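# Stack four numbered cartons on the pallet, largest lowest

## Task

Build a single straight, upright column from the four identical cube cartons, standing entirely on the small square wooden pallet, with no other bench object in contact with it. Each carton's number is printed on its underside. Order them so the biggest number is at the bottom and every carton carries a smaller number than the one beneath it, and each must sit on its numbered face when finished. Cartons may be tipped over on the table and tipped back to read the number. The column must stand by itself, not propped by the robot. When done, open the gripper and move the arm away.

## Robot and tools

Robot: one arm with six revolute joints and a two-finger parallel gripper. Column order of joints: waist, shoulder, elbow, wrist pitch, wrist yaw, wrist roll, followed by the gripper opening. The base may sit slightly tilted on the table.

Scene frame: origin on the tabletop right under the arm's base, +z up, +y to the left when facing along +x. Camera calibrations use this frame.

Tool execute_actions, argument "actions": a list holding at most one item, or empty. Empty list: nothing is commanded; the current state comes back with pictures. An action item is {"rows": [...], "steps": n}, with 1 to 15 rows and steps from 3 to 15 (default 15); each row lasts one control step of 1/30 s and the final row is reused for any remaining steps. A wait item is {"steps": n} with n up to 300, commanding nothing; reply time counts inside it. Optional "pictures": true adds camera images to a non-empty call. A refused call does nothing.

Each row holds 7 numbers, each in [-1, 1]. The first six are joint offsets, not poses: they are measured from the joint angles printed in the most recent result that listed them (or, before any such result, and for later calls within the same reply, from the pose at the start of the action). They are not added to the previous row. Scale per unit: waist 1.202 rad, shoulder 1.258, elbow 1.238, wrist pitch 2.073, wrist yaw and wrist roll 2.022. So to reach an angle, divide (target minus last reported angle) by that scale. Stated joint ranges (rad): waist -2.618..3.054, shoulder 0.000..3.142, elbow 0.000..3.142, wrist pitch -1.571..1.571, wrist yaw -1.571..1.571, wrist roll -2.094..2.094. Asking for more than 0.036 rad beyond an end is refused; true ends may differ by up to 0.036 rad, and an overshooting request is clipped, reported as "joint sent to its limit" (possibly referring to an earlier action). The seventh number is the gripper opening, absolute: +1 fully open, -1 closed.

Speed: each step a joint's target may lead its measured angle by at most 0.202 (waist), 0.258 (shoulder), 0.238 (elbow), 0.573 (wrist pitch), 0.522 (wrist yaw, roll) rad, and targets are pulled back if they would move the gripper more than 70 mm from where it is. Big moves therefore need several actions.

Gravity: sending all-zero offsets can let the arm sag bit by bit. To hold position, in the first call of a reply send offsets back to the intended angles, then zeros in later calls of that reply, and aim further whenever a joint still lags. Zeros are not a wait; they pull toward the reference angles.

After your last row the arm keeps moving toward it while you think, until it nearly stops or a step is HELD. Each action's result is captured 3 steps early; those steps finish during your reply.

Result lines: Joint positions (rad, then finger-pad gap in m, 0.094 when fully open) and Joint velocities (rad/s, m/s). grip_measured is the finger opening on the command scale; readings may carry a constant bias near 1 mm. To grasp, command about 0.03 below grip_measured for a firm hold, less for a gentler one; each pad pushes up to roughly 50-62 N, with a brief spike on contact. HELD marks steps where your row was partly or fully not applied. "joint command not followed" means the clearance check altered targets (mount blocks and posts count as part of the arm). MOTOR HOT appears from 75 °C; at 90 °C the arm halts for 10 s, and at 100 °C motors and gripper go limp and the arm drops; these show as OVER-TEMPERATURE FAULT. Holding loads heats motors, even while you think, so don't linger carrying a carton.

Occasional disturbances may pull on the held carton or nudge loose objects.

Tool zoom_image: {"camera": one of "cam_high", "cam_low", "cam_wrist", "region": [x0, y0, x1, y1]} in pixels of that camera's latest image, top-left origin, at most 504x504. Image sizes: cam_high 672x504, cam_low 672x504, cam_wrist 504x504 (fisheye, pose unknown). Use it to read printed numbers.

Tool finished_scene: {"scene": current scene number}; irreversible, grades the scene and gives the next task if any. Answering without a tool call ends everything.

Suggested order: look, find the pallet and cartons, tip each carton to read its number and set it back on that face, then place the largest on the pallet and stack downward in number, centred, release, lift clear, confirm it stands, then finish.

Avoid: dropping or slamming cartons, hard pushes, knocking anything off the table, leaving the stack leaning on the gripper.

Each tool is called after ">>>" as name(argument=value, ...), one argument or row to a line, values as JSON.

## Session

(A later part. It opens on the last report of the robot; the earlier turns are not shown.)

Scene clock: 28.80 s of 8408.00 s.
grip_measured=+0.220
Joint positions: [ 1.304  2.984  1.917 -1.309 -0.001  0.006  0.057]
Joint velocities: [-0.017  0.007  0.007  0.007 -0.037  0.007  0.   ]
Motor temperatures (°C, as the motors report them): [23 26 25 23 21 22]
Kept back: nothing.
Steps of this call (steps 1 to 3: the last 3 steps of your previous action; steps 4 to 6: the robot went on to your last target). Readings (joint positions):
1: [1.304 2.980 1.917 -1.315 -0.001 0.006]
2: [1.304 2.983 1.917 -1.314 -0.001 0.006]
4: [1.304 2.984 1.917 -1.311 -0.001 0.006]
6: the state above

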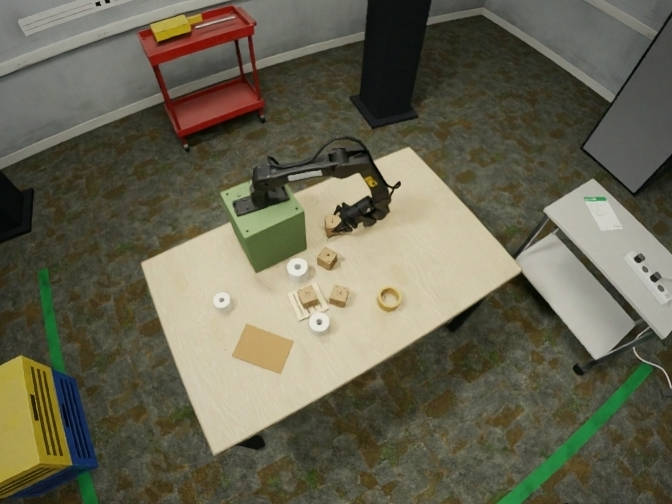

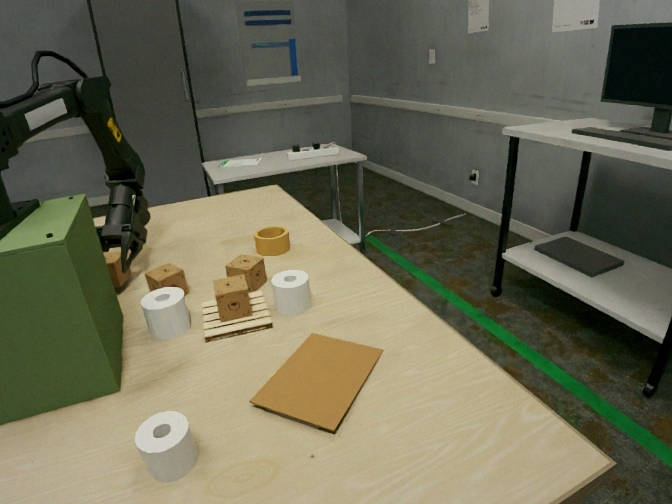

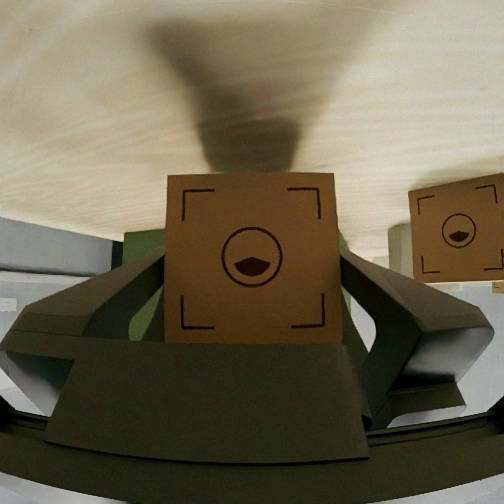

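>>> execute_actions(
  actions=[
    {"rows": [[0,0.004,0.018,0.004,0,0,0.19],[0,0.008,0.018,0.008,0,0,0.19],[0,0.012,0.018,0.012,0,0,0.19],[0,0.016,0.018,0.016,0,0,0.19],[0,0.019,0.018,0.02,0,0,0.19],[0,0.022,0.018,0.024,0,0,0.19],[0,0.024,0.018,0.027,0,0,0.19]], "steps": 15},
  ],
)

>>> execute_actions(
  actions=[
    {"steps": 5},
  ],
  pictures=true,
)

Scene clock: 29.37 s of 8408.00 s.
grip_measured=+0.220
Joint positions: [ 1.304  3.003  1.917 -1.268 -0.001  0.006  0.057]
Joint velocities: [-0.017  0.051 -0.007  0.037 -0.051 -0.051 -0.001]
Motor temperatures (°C, as the motors report them): [23 26 25 23 21 22]
Steps of this call (steps 1 to 5: the robot went on to your last target; steps 6 to 17: the first 12 steps of this action). Readings (joint positions):
6: [1.304 2.984 1.917 -1.308 -0.001 0.006]
7: [1.304 2.984 1.917 -1.308 -0.001 0.006]
9: [1.304 2.984 1.917 -1.303 -0.001 0.006]
13: [1.304 2.992 1.917 -1.281 -0.001 0.006]
17: the state above

Scene clock: 29.53 s of 8408.00 s.
grip_measured=+0.220
Joint positions: [ 1.304  3.004  1.917 -1.264 -0.001  0.006  0.057]
Joint velocities: [ 0.002  0.002 -0.012  0.022 -0.037 -0.007  0.   ]
Motor temperatures (°C, as the motors report them): [23 26 25 23 21 22]
Kept back: nothing.
Steps of this call (steps 1 to 3: the last 3 steps of your previous action; steps 4 to 5: the robot went on to your last target). Readings (joint positions):
1: [1.304 3.004 1.917 -1.267 -0.001 0.006]
2: [1.304 3.004 1.917 -1.266 -0.001 0.006]
4: [1.304 3.004 1.917 -1.264 -0.001 0.006]
5: the state above

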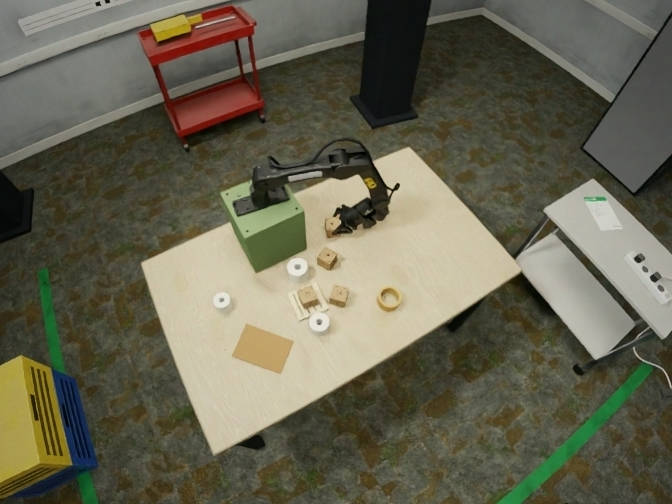

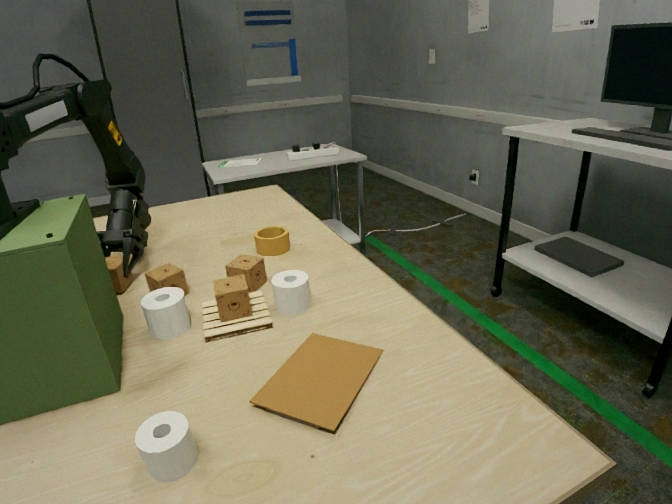

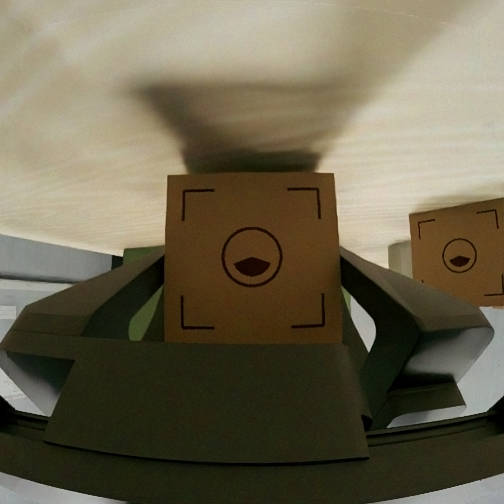

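>>> execute_actions(
  actions=[
    {"rows": [[0,0.008,0.018,0.005,0,0,0.19],[0,0.012,0.018,0.007,0,0,0.19],[0,0.016,0.018,0.009,0,0,0.19],[0,0.019,0.018,0.011,0,0,0.19],[0,0.022,0.018,0.012,0,0,0.19]], "steps": 15},
  ],
  pictures=true,
)

Scene clock: 30.00 s of 8408.00 s.
grip_measured=+0.220
Joint positions: [ 1.304  3.022  1.917 -1.249 -0.001  0.006  0.057]
Joint velocities: [ 0.007 -0.002 -0.007  0.007  0.066  0.022  0.001]
Motor temperatures (°C, as the motors report them): [23 26 25 23 21 22]
Steps of this call (steps 1 to 2: the robot went on to your last target; steps 3 to 14: the first 12 steps of this action). Readings (joint positions):
3: [1.304 3.004 1.917 -1.263 -0.001 0.006]
4: [1.304 3.004 1.917 -1.262 -0.001 0.006]
6: [1.304 3.006 1.917 -1.259 -0.001 0.006]
10: [1.304 3.015 1.917 -1.251 -0.001 0.006]
14: the state above

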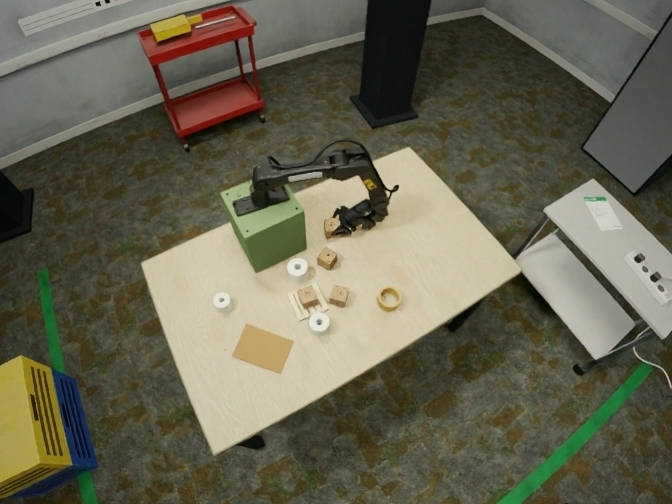

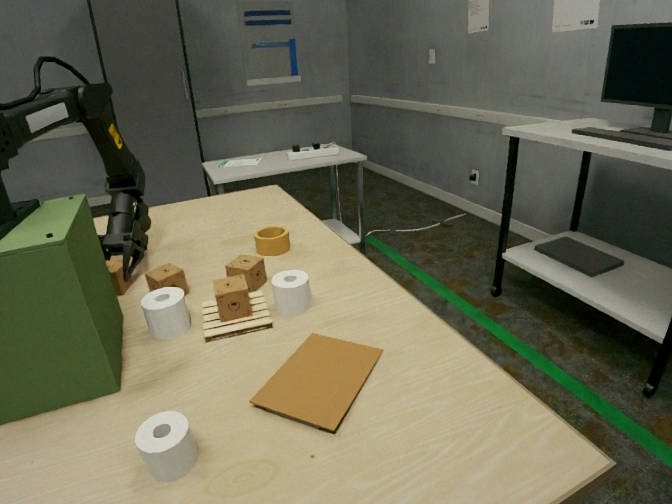

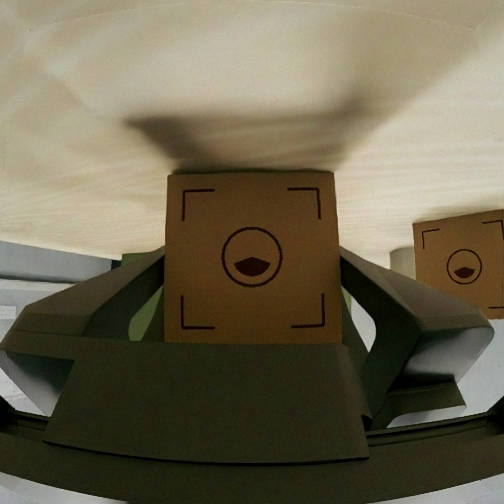

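>>> execute_actions(
  actions=[
    {"rows": [[0,0,0.018,0,0,0,0.4],[0,0,0.018,0,0,0,0.7],[0,0,0.018,0,0,0,1],[0,0,0.018,0,0,0,1],[0,0,0.018,0,0,0,1],[0,-0.02,0.015,0,0,0,1],[0,-0.05,0.005,0,0,0,1],[0,-0.09,-0.01,0,0,0,1],[0,-0.135,-0.03,0.005,0,0,1],[0,-0.18,-0.06,0.015,0,0,1],[0,-0.23,-0.1,0.03,0,0,1],[0,-0.28,-0.15,0.05,0,0,1],[0,-0.33,-0.21,0.08,0,0,1],[0,-0.38,-0.28,0.12,0,0,1],[0,-0.43,-0.35,0.16,0,0,1]], "steps": 15},
  ],
)

>>> execute_actions(
  actions=[
    {"steps": 5},
  ],
)

Scene clock: 30.73 s of 8408.00 s.
grip_measured=+1.000
Joint positions: [ 1.304  2.841  1.807 -1.213 -0.001  0.006  0.094]
Joint velocities: [ 0.007 -1.907 -1.248  0.535  0.022  0.022  0.   ]
Motor temperatures (°C, as the motors report them): [23 27 25 23 21 22]
Steps of this call (steps 1 to 3: the last 3 steps of your previous action; steps 4 to 10: the robot went on to your last target; steps 11 to 22: the first 12 steps of this action). Readings (joint positions):
11: [1.304 3.022 1.917 -1.249 -0.001 0.006]
12: [1.304 3.022 1.917 -1.249 -0.001 0.006]
14: [1.304 3.022 1.917 -1.249 -0.001 0.006]
18: [1.304 3.009 1.914 -1.248 -0.001 0.006]
22: the state above

Scene clock: 30.90 s of 8408.00 s.
grip_measured=+1.000
Joint positions: [ 1.304  2.486  1.55  -1.061 -0.001  0.006  0.094]
Joint velocities: [-0.007 -1.175 -0.589  0.447 -0.066  0.022  0.   ]
Motor temperatures (°C, as the motors report them): [23 27 25 23 21 22]
Kept back: nothing.
Steps of this call (steps 1 to 3: the last 3 steps of your previous action; steps 4 to 5: the robot went on to your last target). Readings (joint positions):
1: [1.304 2.769 1.758 -1.188 -0.001 0.006]
2: [1.304 2.690 1.699 -1.152 -0.001 0.006]
4: [1.304 2.536 1.579 -1.076 -0.001 0.006]
5: the state above

>>> execute_actions(
  actions=[
    {"rows": [[-0.01,-0.02,-0.07,0.09,0,0,1],[-0.03,-0.04,-0.1,0.12,0,0,1],[-0.06,-0.065,-0.14,0.16,0,0,1],[-0.1,-0.09,-0.19,0.2,0,0.01,1],[-0.145,-0.115,-0.24,0.24,0,0.01,1],[-0.19,-0.135,-0.29,0.28,0,0.02,1],[-0.24,-0.155,-0.345,0.32,0,0.02,1],[-0.29,-0.17,-0.4,0.355,0,0.03,1],[-0.335,-0.18,-0.45,0.385,0,0.03,1],[-0.375,-0.188,-0.5,0.41,0,0.04,1],[-0.405,-0.193,-0.54,0.43,0,0.04,1],[-0.43,-0.193,-0.575,0.445,0,0.04,1],[-0.445,-0.193,-0.6,0.455,0,0.04,1],[-0.453,-0.193,-0.612,0.46,0,0.04,1],[-0.456,-0.193,-0.618,0.462,0,0.04,1]], "steps": 15},
  ],
)

>>> execute_actions(
  actions=[
    {"steps": 15},
  ],
  pictures=true,
)

Scene clock: 31.57 s of 8408.00 s.
grip_measured=+1.000
Joint positions: [ 0.821  2.258  0.956 -0.34   0.     0.056  0.094]
Joint velocities: [-1.56  -0.212 -1.477  1.531  0.227  0.212  0.   ]
Motor temperatures (°C, as the motors report them): [23 27 25 23 21 22]
Steps of this call (steps 1 to 8: the robot went on to your last target; steps 9 to 20: the first 12 steps of this action). Readings (joint positions):
9: [1.304 2.469 1.494 -0.949 -0.001 0.006]
10: [1.301 2.467 1.478 -0.928 -0.001 0.006]
12: [1.278 2.441 1.412 -0.841 -0.006 0.008]
16: [1.094 2.332 1.184 -0.596 -0.015 0.024]
20: the state above

Scene clock: 32.07 s of 8408.00 s.
grip_measured=+1.000
Joint positions: [ 0.75   2.254  0.783 -0.138  0.007  0.079  0.094]
Joint velocities: [ 0.007 -0.007 -0.022  0.066 -0.037  0.007  0.   ]
Motor temperatures (°C, as the motors report them): [23 27 25 23 21 22]
Kept back: nothing.
Steps of this call (steps 1 to 3: the last 3 steps of your previous action; steps 4 to 15: the robot went on to your last target). Readings (joint positions):
1: [0.775 2.254 0.908 -0.294 0.007 0.063]
2: [0.745 2.254 0.866 -0.260 0.012 0.068]
4: [0.728 2.254 0.806 -0.230 0.015 0.074]
8: [0.747 2.254 0.783 -0.194 0.010 0.077]
15: the state above

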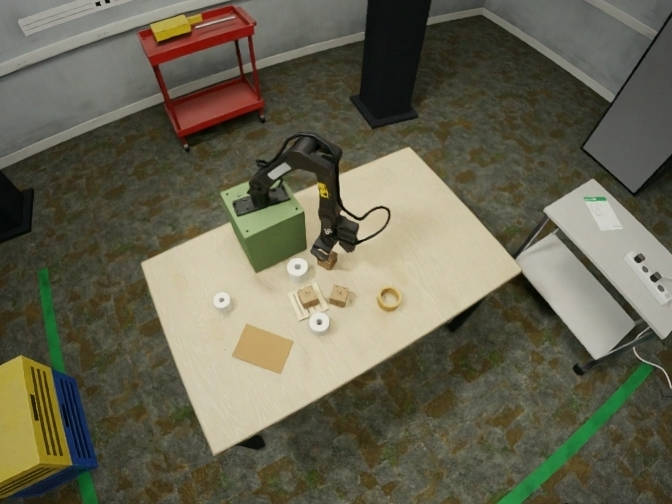

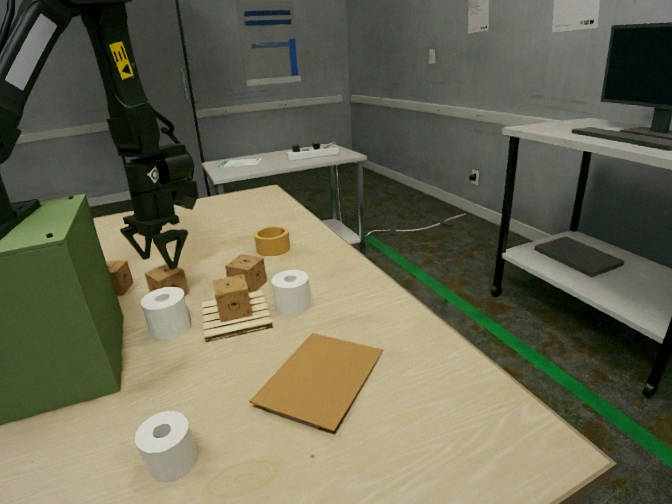

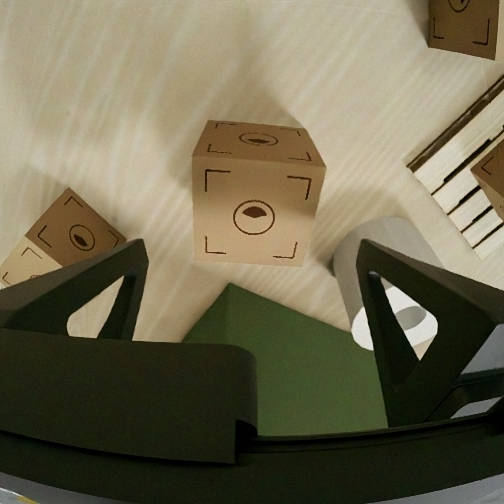

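>>> execute_actions(
  actions=[
    {"rows": [[0,0.004,0.005,0.02,0,0.01,0.9],[0,0.012,0.01,0.026,0,0.02,0.8],[0,0.024,0.015,0.033,0,0.03,0.75],[0,0.039,0.019,0.041,0,0.039,0.75],[0,0.056,0.023,0.05,0,0.039,0.75],[0,0.074,0.027,0.059,0,0.039,0.75],[0,0.092,0.031,0.068,0,0.039,0.75],[0,0.11,0.034,0.077,0,0.039,0.75],[0,0.128,0.037,0.086,0,0.039,0.75],[0,0.145,0.04,0.094,0,0.039,0.75],[0,0.159,0.042,0.101,0,0.039,0.75],[0,0.17,0.044,0.107,0,0.039,0.75],[0,0.178,0.045,0.111,0,0.039,0.75],[0,0.182,0.045,0.113,0,0.039,0.75],[0,0.184,0.045,0.114,0,0.039,0.75]], "steps": 15},
  ],
)

>>> execute_actions(
  actions=[
    {"steps": 12},
  ],
  pictures=true,
)

Scene clock: 32.90 s of 8408.00 s.
grip_measured=+0.752
Joint positions: [0.75  2.425 0.812 0.005 0.007 0.143 0.082]
Joint velocities: [-0.002  0.584  0.042  0.374 -0.007  0.051 -0.001]
Motor temperatures (°C, as the motors report them): [23 26 25 23 21 22]
Steps of this call (steps 1 to 13: the robot went on to your last target; steps 14 to 25: the first 12 steps of this action). Readings (joint positions):
14: [0.750 2.254 0.783 -0.127 0.007 0.082]
15: [0.750 2.254 0.783 -0.125 0.007 0.087]
17: [0.750 2.260 0.783 -0.110 0.007 0.106]
21: [0.750 2.330 0.799 -0.056 0.007 0.133]
25: the state above

Scene clock: 33.30 s of 8408.00 s.
grip_measured=+0.752
Joint positions: [0.75  2.477 0.813 0.069 0.007 0.15  0.082]
Joint velocities: [ 0.007  0.012 -0.027  0.095  0.037 -0.022  0.   ]
Motor temperatures (°C, as the motors report them): [23 26 25 23 21 22]
Kept back: nothing.
Steps of this call (steps 1 to 3: the last 3 steps of your previous action; steps 4 to 12: the robot went on to your last target). Readings (joint positions):
1: [0.750 2.443 0.813 0.017 0.007 0.145]
2: [0.750 2.458 0.813 0.027 0.007 0.146]
4: [0.750 2.475 0.813 0.038 0.007 0.148]
8: [0.750 2.477 0.813 0.058 0.007 0.150]
12: the state above

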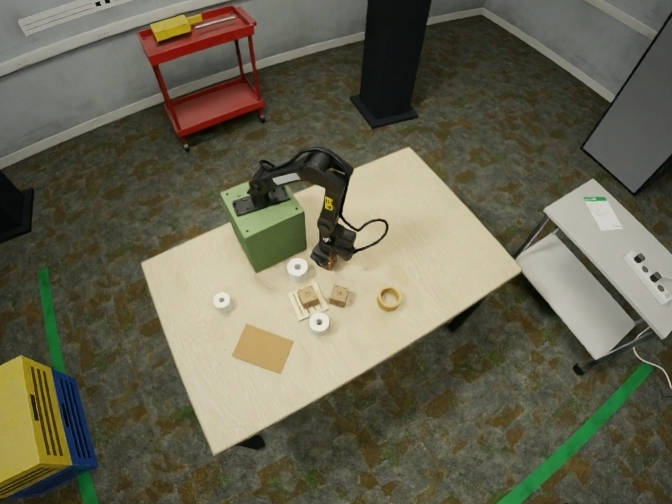

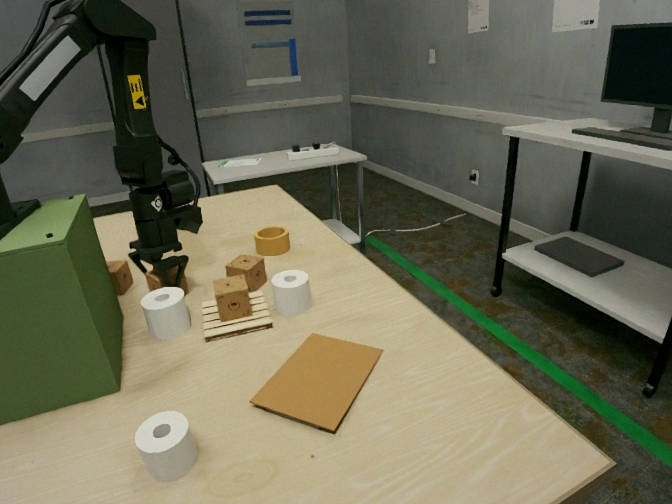

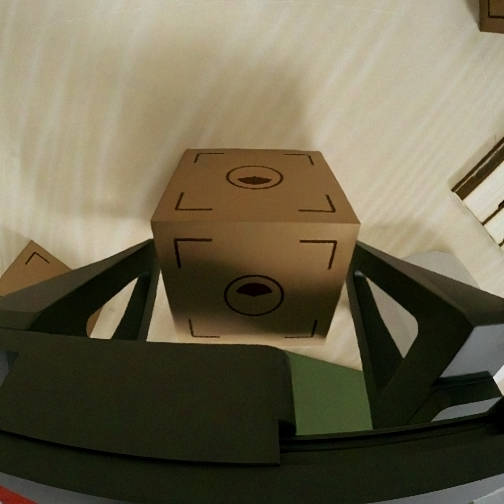

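>>> execute_actions(
  actions=[
    {"rows": [[0,0,0.018,0.017,0,0,0.75],[0,0,0.018,0.019,0,0,0.75],[0,0,0.018,0.019,0,0,0.75],[0,0,0.018,0.019,0,0,0.7],[0,0,0.018,0.019,0,0,0.6],[0,0,0.018,0.019,0,0,0.5],[0,0,0.018,0.019,0,0,0.4],[0,0,0.018,0.019,0,0,0.32],[0,0,0.018,0.019,0,0,0.27],[0,0,0.018,0.019,0,0,0.23],[0,0,0.018,0.019,0,0,0.19]], "steps": 15},
  ],
  pictures=true,
)

Scene clock: 33.80 s of 8408.00 s.
grip_measured=+0.218
Joint positions: [0.75  2.477 0.813 0.084 0.007 0.15  0.057]
Joint velocities: [-0.017  0.012 -0.012 -0.037  0.007 -0.081 -0.   ]
Motor temperatures (°C, as the motors report them): [23 26 25 23 21 22]
Steps of this call (steps 1 to 3: the robot went on to your last target; steps 4 to 15: the first 12 steps of this action). Readings (joint positions):
4: [0.750 2.477 0.813 0.073 0.007 0.150]
5: [0.750 2.477 0.813 0.075 0.007 0.150]
7: [0.750 2.477 0.813 0.079 0.007 0.150]
11: [0.750 2.477 0.813 0.083 0.007 0.150]
15: the state above

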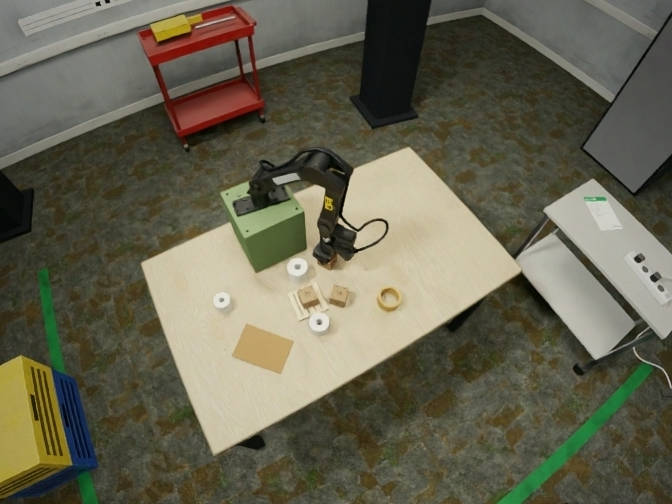

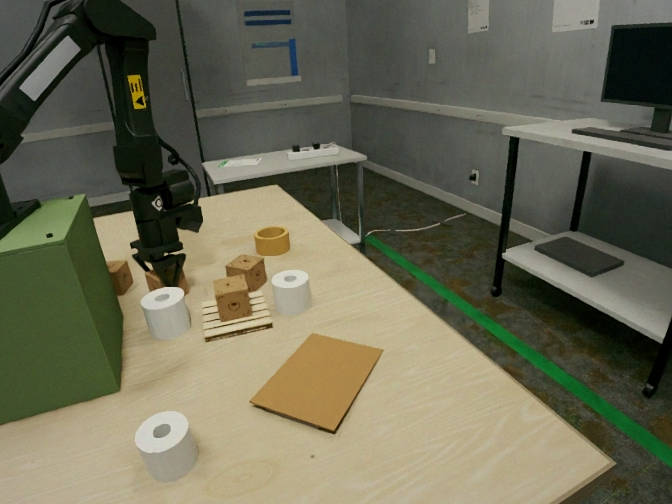

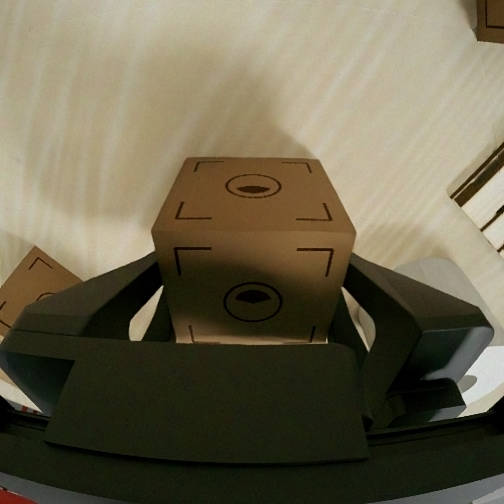

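>>> execute_actions(
  actions=[
    {"rows": [[0,-0.015,0.02,-0.01,0,0,0.19],[0,-0.04,0.025,-0.03,0,0,0.19],[0,-0.075,0.035,-0.055,0,0,0.19],[0,-0.115,0.05,-0.085,0,0,0.19],[0,-0.155,0.07,-0.12,0,0,0.19],[0,-0.19,0.09,-0.155,0,0,0.19],[-0.01,-0.22,0.11,-0.19,0.01,0,0.19],[-0.03,-0.24,0.13,-0.22,0.04,0,0.19],[-0.065,-0.25,0.15,-0.24,0.09,0,0.19],[-0.11,-0.254,0.16,-0.255,0.16,0,0.19],[-0.165,-0.254,0.17,-0.26,0.24,0,0.19],[-0.225,-0.254,0.17,-0.26,0.33,0,0.19],[-0.285,-0.254,0.17,-0.26,0.42,0,0.19],[-0.335,-0.254,0.17,-0.26,0.5,0,0.19],[-0.374,-0.254,0.17,-0.26,0.569,0,0.19]], "steps": 15},
  ],
)

>>> execute_actions(
  actions=[
    {"steps": 16},
  ],
  pictures=true,
)

Scene clock: 34.43 s of 8408.00 s.
grip_measured=+0.218
Joint positions: [ 0.66   2.168  0.998 -0.27   0.175  0.15   0.057]
Joint velocities: [-1.033 -0.339  0.462 -0.007  1.546  0.007  0.   ]
Motor temperatures (°C, as the motors report them): [23 26 25 23 21 22]
Steps of this call (steps 1 to 3: the last 3 steps of your previous action; steps 4 to 7: the robot went on to your last target; steps 8 to 19: the first 12 steps of this action). Readings (joint positions):
8: [0.750 2.477 0.813 0.084 0.007 0.150]
9: [0.750 2.475 0.814 0.078 0.007 0.150]
11: [0.750 2.444 0.820 0.023 0.007 0.150]
15: [0.747 2.282 0.889 -0.181 0.016 0.150]
19: the state above

Scene clock: 34.97 s of 8408.00 s.
grip_measured=+0.218
Joint positions: [ 0.289  2.156  1.021 -0.427  1.058  0.15   0.057]
Joint velocities: [ 0.09   0.002  0.022 -0.081  0.33  -0.051  0.   ]
Motor temperatures (°C, as the motors report them): [23 26 25 23 21 22]
Kept back: nothing.
Steps of this call (steps 1 to 3: the last 3 steps of your previous action; steps 4 to 16: the robot went on to your last target). Readings (joint positions):
1: [0.623 2.159 1.011 -0.270 0.230 0.150]
2: [0.583 2.156 1.018 -0.270 0.285 0.150]
4: [0.500 2.156 1.021 -0.282 0.395 0.150]
8: [0.342 2.156 1.021 -0.345 0.677 0.150]
16: the state above

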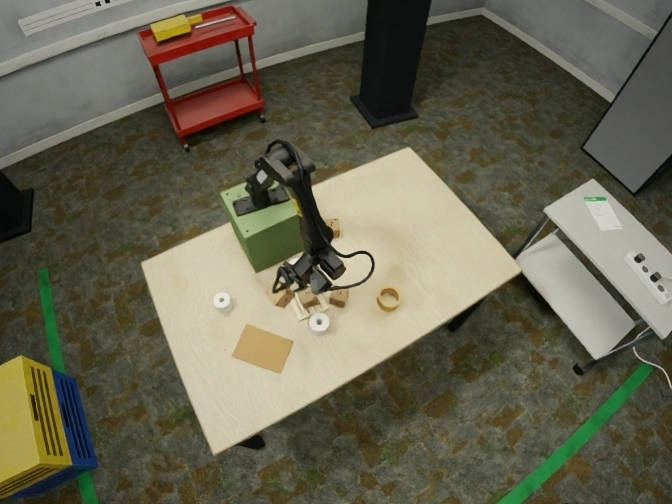

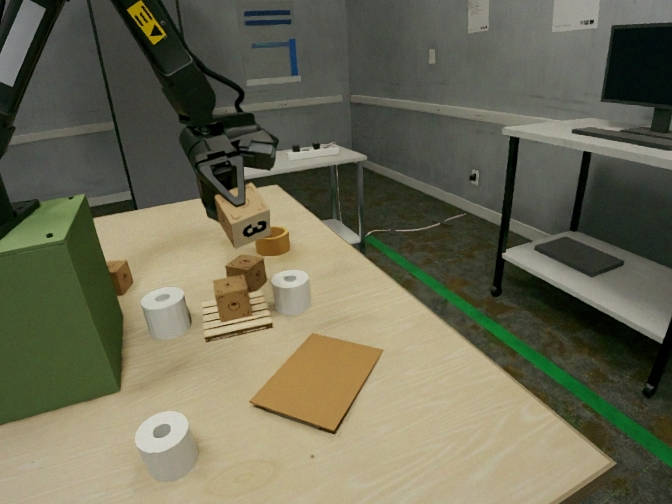

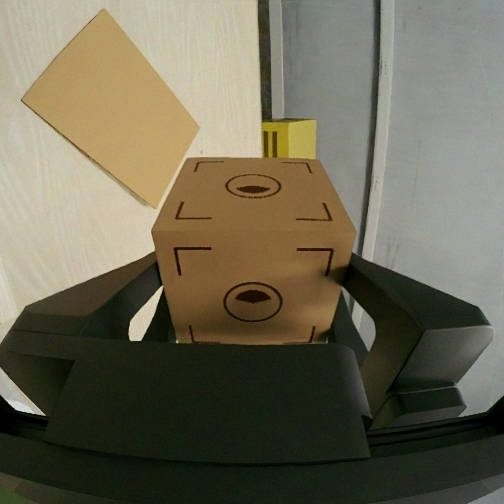

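>>> zoom_image(
  camera="cam_low",
  region=[200, 170, 300, 260],
)

Region (200, 170, 300, 260) of cam_low's 672x504 image, scaled by 5.040, with more detail than that image has; it fills the top 454 rows of this view, and the rest is white.

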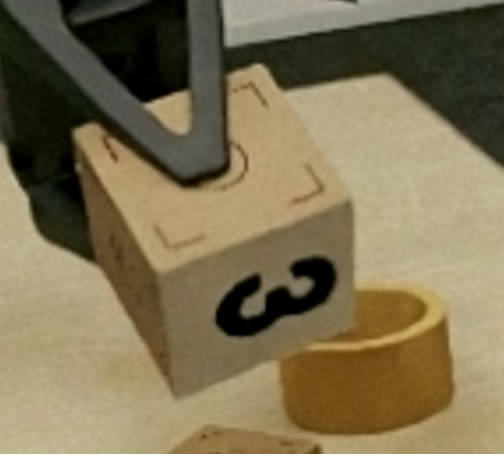

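>>> execute_actions(
  actions=[
    {"rows": [[-0.01,0,0,0,0,0,0.19],[-0.03,0,0,0,-0.03,0,0.19],[-0.06,0,0,0,-0.07,0,0.19],[-0.1,0,0,0,-0.12,0,0.19],[-0.145,0,0,0,-0.17,0,0.19],[-0.195,0,0,0,-0.225,0,0.19],[-0.245,0,0,0,-0.28,0,0.19],[-0.295,0,0,0,-0.335,0,0.19],[-0.345,0.01,0,0.005,-0.385,0,0.19],[-0.39,0.025,-0.003,0.015,-0.43,0,0.19],[-0.43,0.045,-0.006,0.028,-0.47,0,0.19],[-0.46,0.07,-0.009,0.044,-0.497,0,0.19],[-0.478,0.095,-0.012,0.06,-0.513,0,0.19],[-0.487,0.12,-0.015,0.076,-0.521,0,0.19],[-0.49,0.145,-0.018,0.092,-0.524,0,0.19]], "steps": 15},
  ],
)

>>> execute_actions(
  actions=[
    {"steps": 10},
  ],
)

Scene clock: 35.73 s of 8408.00 s.
grip_measured=+0.218
Joint positions: [-0.199  2.179  1.021 -0.403  0.381  0.148  0.057]
Joint velocities: [-1.609  0.457  0.012  0.462 -2.059  0.022  0.001]
Motor temperatures (°C, as the motors report them): [23 26 25 23 21 22]
Steps of this call (steps 1 to 11: the robot went on to your last target; steps 12 to 23: the first 12 steps of this action). Readings (joint positions):
12: [0.293 2.156 1.021 -0.437 1.105 0.149]
13: [0.289 2.156 1.021 -0.437 1.082 0.149]
15: [0.258 2.156 1.021 -0.437 1.000 0.149]
19: [0.064 2.156 1.021 -0.434 0.709 0.148]
23: the state above

Scene clock: 36.07 s of 8408.00 s.
grip_measured=+0.218
Joint positions: [-0.305  2.35   1.002 -0.292  0.045  0.148  0.057]
Joint velocities: [ 0.056 -0.007  0.002  0.212 -0.388  0.022  0.001]
Motor temperatures (°C, as the motors report them): [23 26 25 23 21 22]
Kept back: nothing.
Steps of this call (steps 1 to 3: the last 3 steps of your previous action; steps 4 to 10: the robot went on to your last target). Readings (joint positions):
1: [-0.249 2.199 1.021 -0.384 0.315 0.148]
2: [-0.288 2.226 1.021 -0.361 0.260 0.148]
4: [-0.324 2.290 1.021 -0.319 0.176 0.148]
8: [-0.312 2.350 1.005 -0.294 0.073 0.148]
10: the state above

>>> execute_actions(
  actions=[
    {"rows": [[0.004,0.005,0,0.035,-0.022,0,0.19],[0.004,0.013,0,0.042,-0.022,0,0.19],[0.004,0.024,0,0.05,-0.022,0,0.19],[0.004,0.037,0,0.058,-0.022,0,0.19],[0.004,0.051,0,0.066,-0.022,0,0.19],[0.004,0.065,0,0.074,-0.022,0,0.19],[0.004,0.078,0,0.081,-0.022,0,0.19],[0.004,0.09,0,0.087,-0.022,0,0.19],[0.004,0.1,0,0.092,-0.022,0,0.19],[0.004,0.108,0,0.096,-0.022,0,0.19],[0.004,0.113,0,0.098,-0.022,0,0.19],[0.004,0.116,0,0.099,-0.022,0,0.19]], "steps": 15},
  ],
)

>>> execute_actions(
  actions=[
    {"steps": 8},
  ],
  pictures=true,
)

Scene clock: 36.63 s of 8408.00 s.
grip_measured=+0.218
Joint positions: [-0.303  2.479  1.002 -0.142  0.008  0.148  0.057]
Joint velocities: [0.002 0.339 0.007 0.11  0.022 0.051 0.   ]
Motor temperatures (°C, as the motors report them): [23 26 25 23 21 22]
Steps of this call (steps 1 to 5: the robot went on to your last target; steps 6 to 17: the first 12 steps of this action). Readings (joint positions):
6: [-0.303 2.350 1.002 -0.264 0.015 0.148]
7: [-0.303 2.350 1.002 -0.259 0.013 0.148]
9: [-0.303 2.357 1.002 -0.239 0.011 0.148]
13: [-0.303 2.412 1.002 -0.177 0.009 0.148]
17: the state above

Scene clock: 36.90 s of 8408.00 s.
grip_measured=+0.218
Joint positions: [-0.303  2.496  1.002 -0.117  0.007  0.148  0.057]
Joint velocities: [-0.017 -0.007  0.012  0.037  0.037  0.051 -0.001]
Motor temperatures (°C, as the motors report them): [23 26 25 23 21 22]
Kept back: nothing.
Steps of this call (steps 1 to 3: the last 3 steps of your previous action; steps 4 to 8: the robot went on to your last target). Readings (joint positions):
1: [-0.303 2.488 1.002 -0.139 0.008 0.148]
2: [-0.303 2.494 1.002 -0.138 0.007 0.148]
4: [-0.303 2.496 1.002 -0.134 0.007 0.148]
8: the state above

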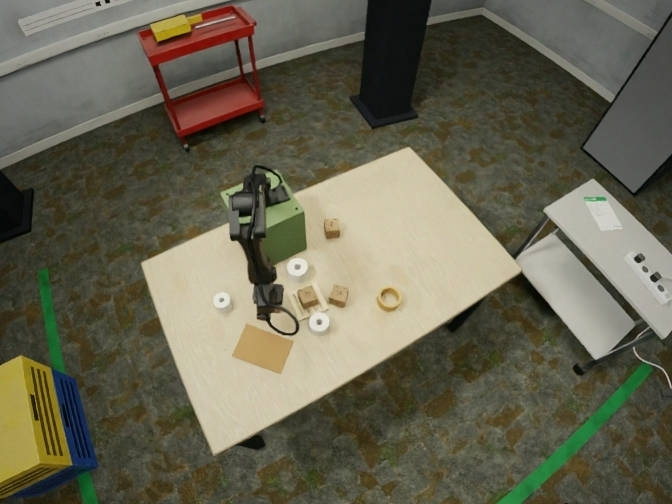

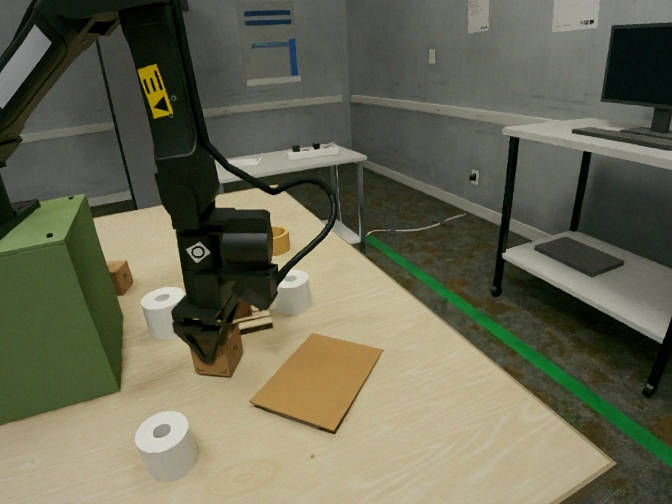

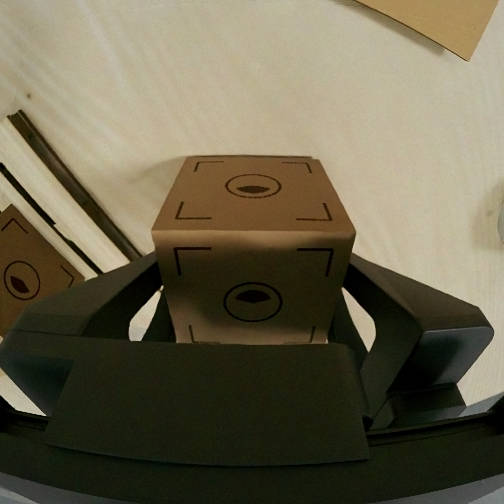

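>>> execute_actions(
  actions=[
    {"rows": [[0,0.006,0,0.016,0,0,0.19],[0,0.012,0,0.019,0,0,0.19],[0,0.017,0,0.022,0,0,0.19],[0,0.021,0,0.024,0,0,0.19],[0,0.024,0,0.025,0,0,0.19]], "steps": 14},
  ],
)

Scene clock: 37.37 s of 8408.00 s.
grip_measured=+0.218
Joint positions: [-0.303  2.51   1.002 -0.091  0.007  0.148  0.057]
Joint velocities: [ 0.002  0.012  0.007  0.037  0.037  0.066 -0.   ]
Motor temperatures (°C, as the motors report them): [23 26 25 23 21 22]
Steps of this call (steps 1 to 3: the robot went on to your last target; steps 4 to 14: the first 11 steps of this action). Readings (joint positions):
4: [-0.303 2.496 1.002 -0.112 0.007 0.148]
5: [-0.303 2.496 1.002 -0.110 0.007 0.148]
7: [-0.303 2.497 1.002 -0.105 0.007 0.148]
11: [-0.303 2.508 1.002 -0.093 0.007 0.148]
14: the state above

>>> execute_actions(
  actions=[
    {"rows": [[0,0,0,0,0,0,0.4],[0,0,0,0,0,0,0.6],[0,0,0,0,0,0,0.65],[0,0,0,0,0,0,0.65],[0,-0.02,0,-0.012,0,0,0.65],[0,-0.05,0,-0.032,0,0,0.65],[0,-0.085,0.01,-0.058,0,0,0.65],[0,-0.12,0.03,-0.088,0,0,0.65],[0,-0.15,0.06,-0.118,0,0,0.7],[0.01,-0.17,0.09,-0.145,0,0,0.8],[0.04,-0.18,0.125,-0.165,0,0,0.9],[0.09,-0.18,0.16,-0.185,0,0,1],[0.15,-0.18,0.19,-0.2,0,0,1],[0.22,-0.18,0.22,-0.21,0,0,1],[0.29,-0.18,0.25,-0.22,0,0,1]], "steps": 15},
  ],
)

>>> execute_actions(
  actions=[
    {"steps": 4},
  ],
)

Scene clock: 38.07 s of 8408.00 s.
grip_measured=+0.960
Joint positions: [-0.287  2.348  1.085 -0.332  0.012  0.148  0.092]
Joint velocities: [ 0.408 -0.676  1.165 -0.989  0.168 -0.066  0.102]
Motor temperatures (°C, as the motors report them): [23 26 25 23 21 22]
Steps of this call (steps 1 to 3: the last 3 steps of your previous action; steps 4 to 9: the robot went on to your last target; steps 10 to 21: the first 12 steps of this action). Readings (joint positions):
10: [-0.303 2.510 1.002 -0.090 0.007 0.148]
11: [-0.303 2.510 1.002 -0.090 0.007 0.148]
13: [-0.303 2.510 1.002 -0.090 0.007 0.148]
17: [-0.303 2.472 1.002 -0.151 0.007 0.148]
21: the state above

Scene clock: 38.20 s of 8408.00 s.
grip_measured=+1.000
Joint positions: [-0.136  2.302  1.249 -0.4    0.024  0.148  0.094]
Joint velocities: [ 1.438 -0.149  0.974 -0.183  0.051  0.051  0.   ]
Motor temperatures (°C, as the motors report them): [23 26 25 23 21 22]
Kept back: nothing.
Steps of this call (steps 1 to 3: the last 3 steps of your previous action; step 4: the robot went on to your last target). Readings (joint positions):
1: [-0.264 2.329 1.128 -0.361 0.017 0.148]
2: [-0.228 2.316 1.170 -0.378 0.022 0.148]
4: the state above

>>> execute_actions(
  actions=[
    {"rows": [[0.17,-0.01,0.06,-0.07,-0.008,-0.01,1],[0.21,-0.01,0.07,-0.07,-0.008,-0.025,1],[0.255,-0.005,0.08,-0.07,-0.008,-0.04,1],[0.3,0,0.09,-0.07,-0.008,-0.055,1],[0.34,0.01,0.1,-0.068,-0.008,-0.07,1],[0.375,0.025,0.108,-0.065,-0.008,-0.085,1],[0.405,0.045,0.115,-0.062,-0.008,-0.1,1],[0.43,0.067,0.12,-0.058,-0.008,-0.11,1],[0.445,0.089,0.124,-0.054,-0.008,-0.115,1],[0.455,0.108,0.127,-0.05,-0.008,-0.115,1],[0.461,0.124,0.128,-0.046,-0.008,-0.115,1],[0.461,0.136,0.128,-0.042,-0.008,-0.115,1],[0.461,0.143,0.128,-0.04,-0.008,-0.115,1],[0.461,0.146,0.128,-0.038,-0.008,-0.115,1]], "steps": 15},
  ],
)

>>> execute_actions(
  actions=[
    {"steps": 12},
  ],
  pictures=true,
)

Scene clock: 38.83 s of 8408.00 s.
grip_measured=+1.000
Joint positions: [ 0.441  2.408  1.4   -0.49   0.003 -0.036  0.094]
Joint velocities: [ 0.676  0.667 -0.007  0.154 -0.081 -0.271  0.   ]
Motor temperatures (°C, as the motors report them): [23 26 25 23 21 22]
Steps of this call (steps 1 to 7: the robot went on to your last target; steps 8 to 19: the first 12 steps of this action). Readings (joint positions):
8: [0.092 2.283 1.314 -0.487 -0.007 0.146]
9: [0.090 2.283 1.314 -0.496 -0.004 0.139]
11: [0.111 2.285 1.317 -0.511 0.010 0.113]
15: [0.279 2.322 1.366 -0.520 0.020 0.030]
19: the state above

Scene clock: 39.23 s of 8408.00 s.
grip_measured=+1.000
Joint positions: [ 0.415  2.499  1.4   -0.487  0.003 -0.074  0.094]
Joint velocities: [ 0.002 -0.002  0.012 -0.051  0.007 -0.022  0.   ]
Motor temperatures (°C, as the motors report them): [23 26 25 23 21 22]
Kept back: nothing.
Steps of this call (steps 1 to 3: the last 3 steps of your previous action; steps 4 to 12: the robot went on to your last target). Readings (joint positions):
1: [0.458 2.431 1.400 -0.488 -0.002 -0.045]
2: [0.464 2.452 1.400 -0.488 -0.005 -0.053]
4: [0.456 2.486 1.400 -0.488 -0.006 -0.063]
8: [0.422 2.499 1.400 -0.488 -0.000 -0.071]
12: the state above

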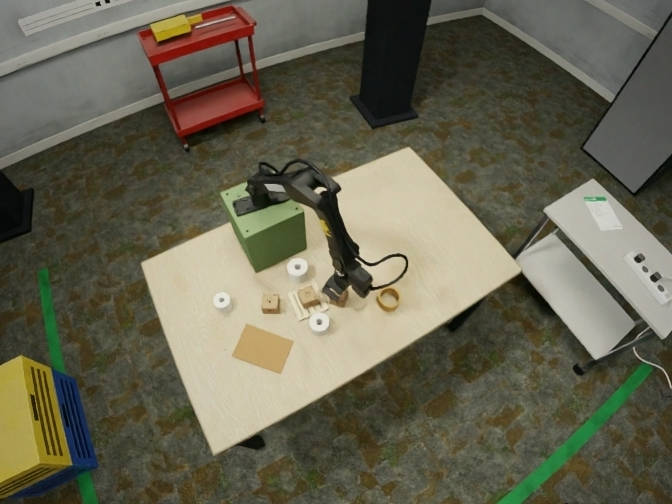

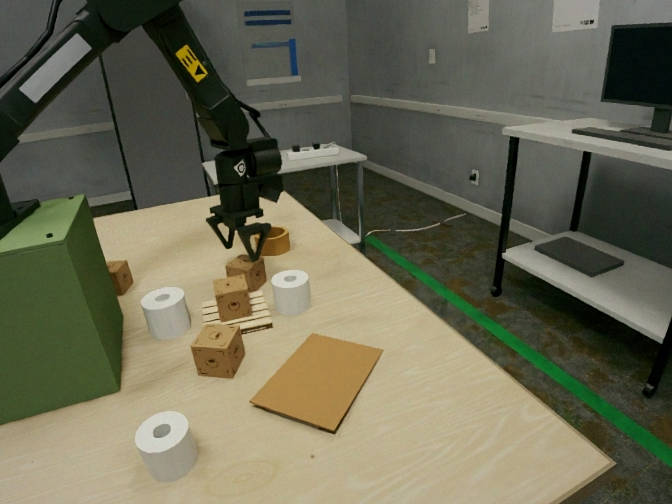

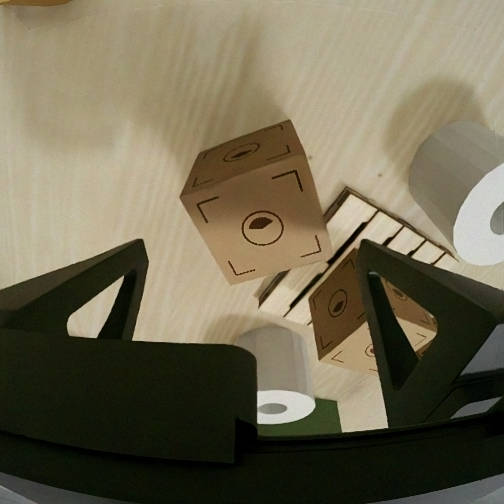

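>>> execute_actions(
  actions=[
    {"rows": [[-0.004,0,0,0,0,-0.03,0.95],[-0.008,0,0,0.004,0,-0.07,0.9],[-0.012,0.005,0,0.008,0,-0.11,0.85],[-0.015,0.01,0,0.013,0,-0.15,0.8],[-0.015,0.016,0,0.018,0,-0.18,0.75],[-0.015,0.022,0,0.022,0,-0.195,0.72],[-0.015,0.027,0,0.025,0,-0.195,0.7],[-0.015,0.03,0,0.027,0,-0.195,0.7]], "steps": 15},
  ],
)

>>> execute_actions(
  actions=[
    {"steps": 5},
  ],
  pictures=true,
)

Scene clock: 39.90 s of 8408.00 s.
grip_measured=+0.702
Joint positions: [ 0.404  2.523  1.4   -0.46   0.003 -0.414  0.08 ]
Joint velocities: [-0.012  0.076 -0.002 -0.007  0.022 -0.344 -0.   ]
Motor temperatures (°C, as the motors report them): [23 27 25 23 21 22]
Steps of this call (steps 1 to 8: the robot went on to your last target; steps 9 to 20: the first 12 steps of this action). Readings (joint positions):
9: [0.415 2.499 1.400 -0.487 0.003 -0.085]
10: [0.415 2.499 1.400 -0.487 0.003 -0.107]
12: [0.413 2.499 1.400 -0.486 0.003 -0.184]
16: [0.406 2.506 1.400 -0.470 0.003 -0.344]
20: the state above

Scene clock: 40.07 s of 8408.00 s.
grip_measured=+0.702
Joint positions: [ 0.404  2.526  1.4   -0.458  0.003 -0.446  0.08 ]
Joint velocities: [-0.012  0.002 -0.007  0.081  0.051 -0.051 -0.001]
Motor temperatures (°C, as the motors report them): [23 27 25 23 21 22]
Kept back: nothing.
Steps of this call (steps 1 to 3: the last 3 steps of your previous action; steps 4 to 5: the robot went on to your last target). Readings (joint positions):
1: [0.404 2.525 1.400 -0.460 0.003 -0.423]
2: [0.404 2.526 1.400 -0.460 0.003 -0.431]
4: [0.404 2.526 1.400 -0.459 0.003 -0.442]
5: the state above

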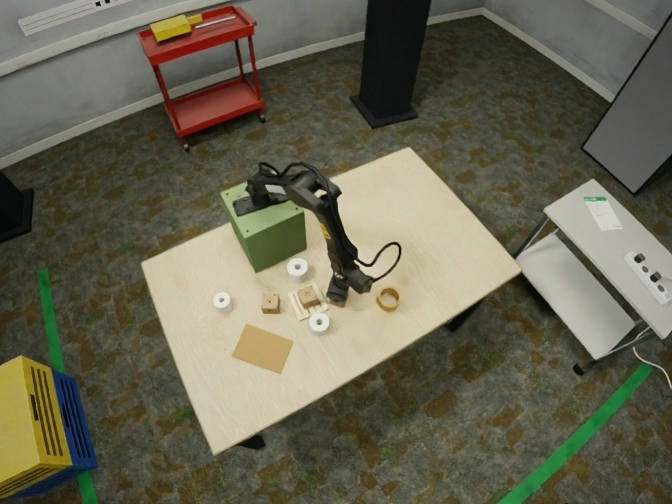

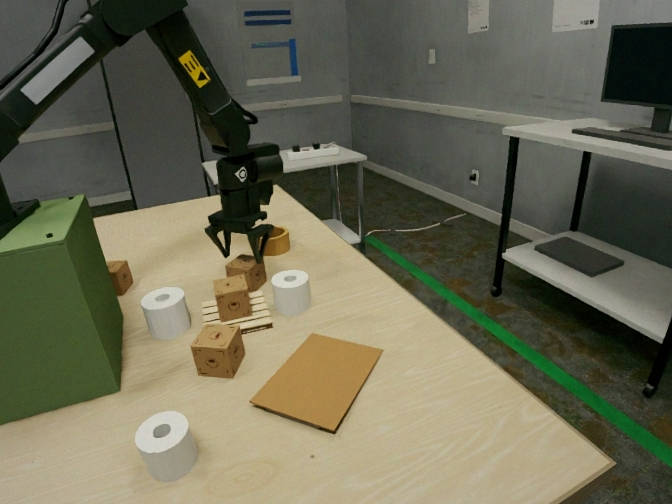

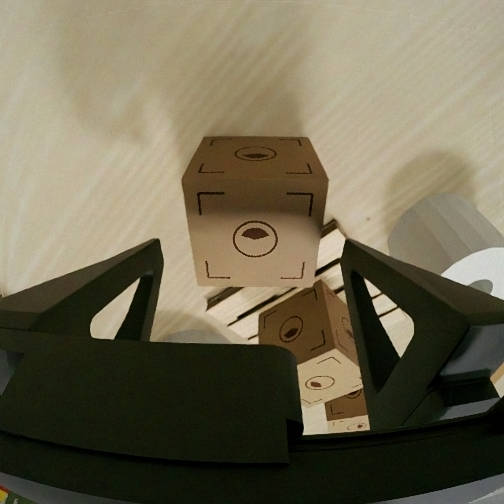

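>>> execute_actions(
  actions=[
    {"rows": [[-0.003,0.008,0.008,0.012,0,0,0.7],[-0.004,0.015,0.014,0.016,0,0,0.7],[-0.005,0.024,0.019,0.021,0,0,0.7],[-0.005,0.034,0.023,0.026,0,0,0.7],[-0.005,0.045,0.027,0.031,0,0,0.7],[-0.005,0.056,0.031,0.036,0,0,0.7],[-0.005,0.067,0.034,0.041,0,0,0.7],[-0.005,0.077,0.037,0.046,0,0,0.7],[-0.005,0.086,0.039,0.05,0,0,0.7],[-0.005,0.093,0.041,0.053,0,0,0.7],[-0.005,0.098,0.042,0.056,0,0,0.7],[-0.005,0.101,0.042,0.057,0,0,0.7]], "steps": 15},
  ],
)

>>> execute_actions(
  actions=[
    {"steps": 9},
  ],
  pictures=true,
)

Scene clock: 58.43 s of 8408.00 s.
grip_measured=+0.702
Joint positions: [ 0.404  2.631  1.426 -0.383  0.003 -0.454  0.08 ]
Joint velocities: [-0.002  0.295 -0.012  0.066 -0.022  0.007  0.   ]
Motor temperatures (°C, as the motors report them): [23 27 25 23 21 22]
Steps of this call (steps 1 to 30: the robot went on to your last target; steps 31 to 100: nothing new was sent; then 14.63 s passed at rest; steps 101 to 112: the first 12 steps of this action). Readings (joint positions):
101: [0.404 2.526 1.400 -0.453 0.003 -0.460]
102: [0.404 2.526 1.400 -0.453 0.003 -0.459]
104: [0.404 2.531 1.400 -0.445 0.003 -0.457]
108: [0.404 2.576 1.418 -0.415 0.003 -0.455]
112: the state above

Scene clock: 58.73 s of 8408.00 s.
grip_measured=+0.702
Joint positions: [ 0.404  2.652  1.426 -0.368  0.003 -0.453  0.08 ]
Joint velocities: [-0.007 -0.007 -0.012  0.007 -0.037 -0.022 -0.001]
Motor temperatures (°C, as the motors report them): [23 27 25 23 21 22]
Kept back: nothing.
Steps of this call (steps 1 to 3: the last 3 steps of your previous action; steps 4 to 9: the robot went on to your last target). Readings (joint positions):
1: [0.404 2.640 1.426 -0.380 0.003 -0.454]
2: [0.404 2.647 1.426 -0.379 0.003 -0.454]
4: [0.404 2.652 1.426 -0.379 0.003 -0.454]
8: [0.404 2.652 1.426 -0.368 0.003 -0.453]
9: the state above

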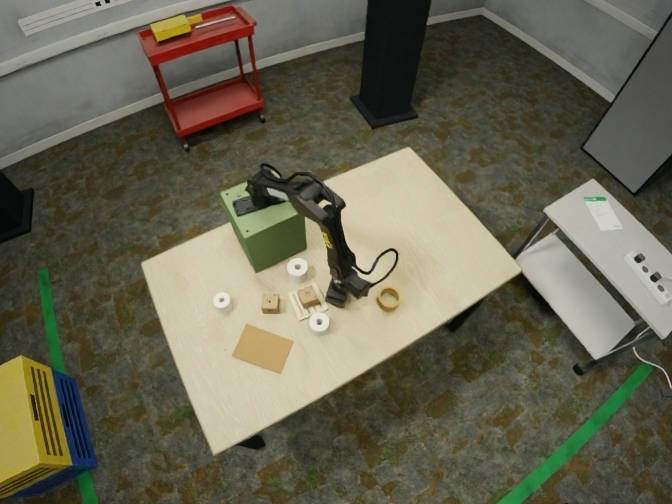

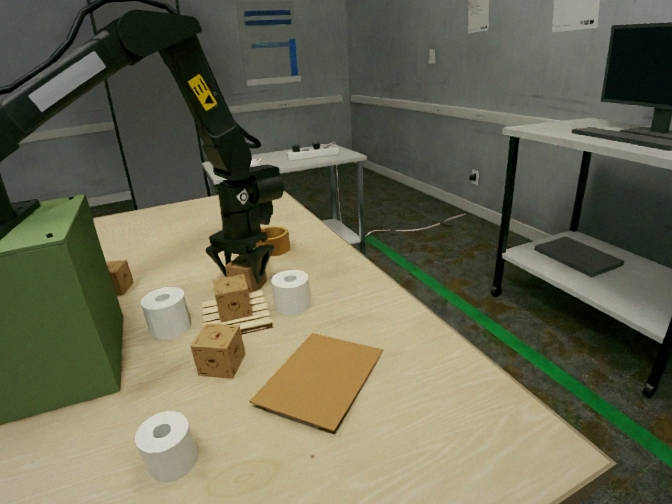

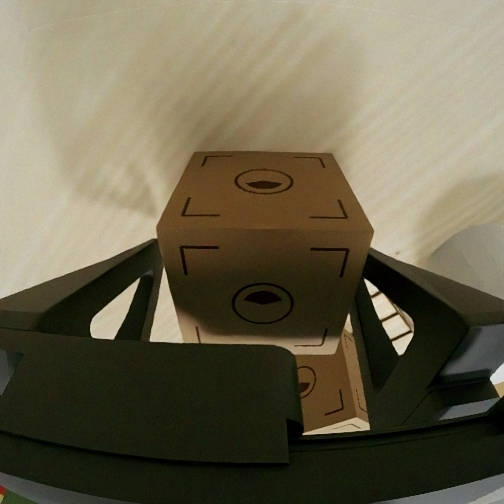

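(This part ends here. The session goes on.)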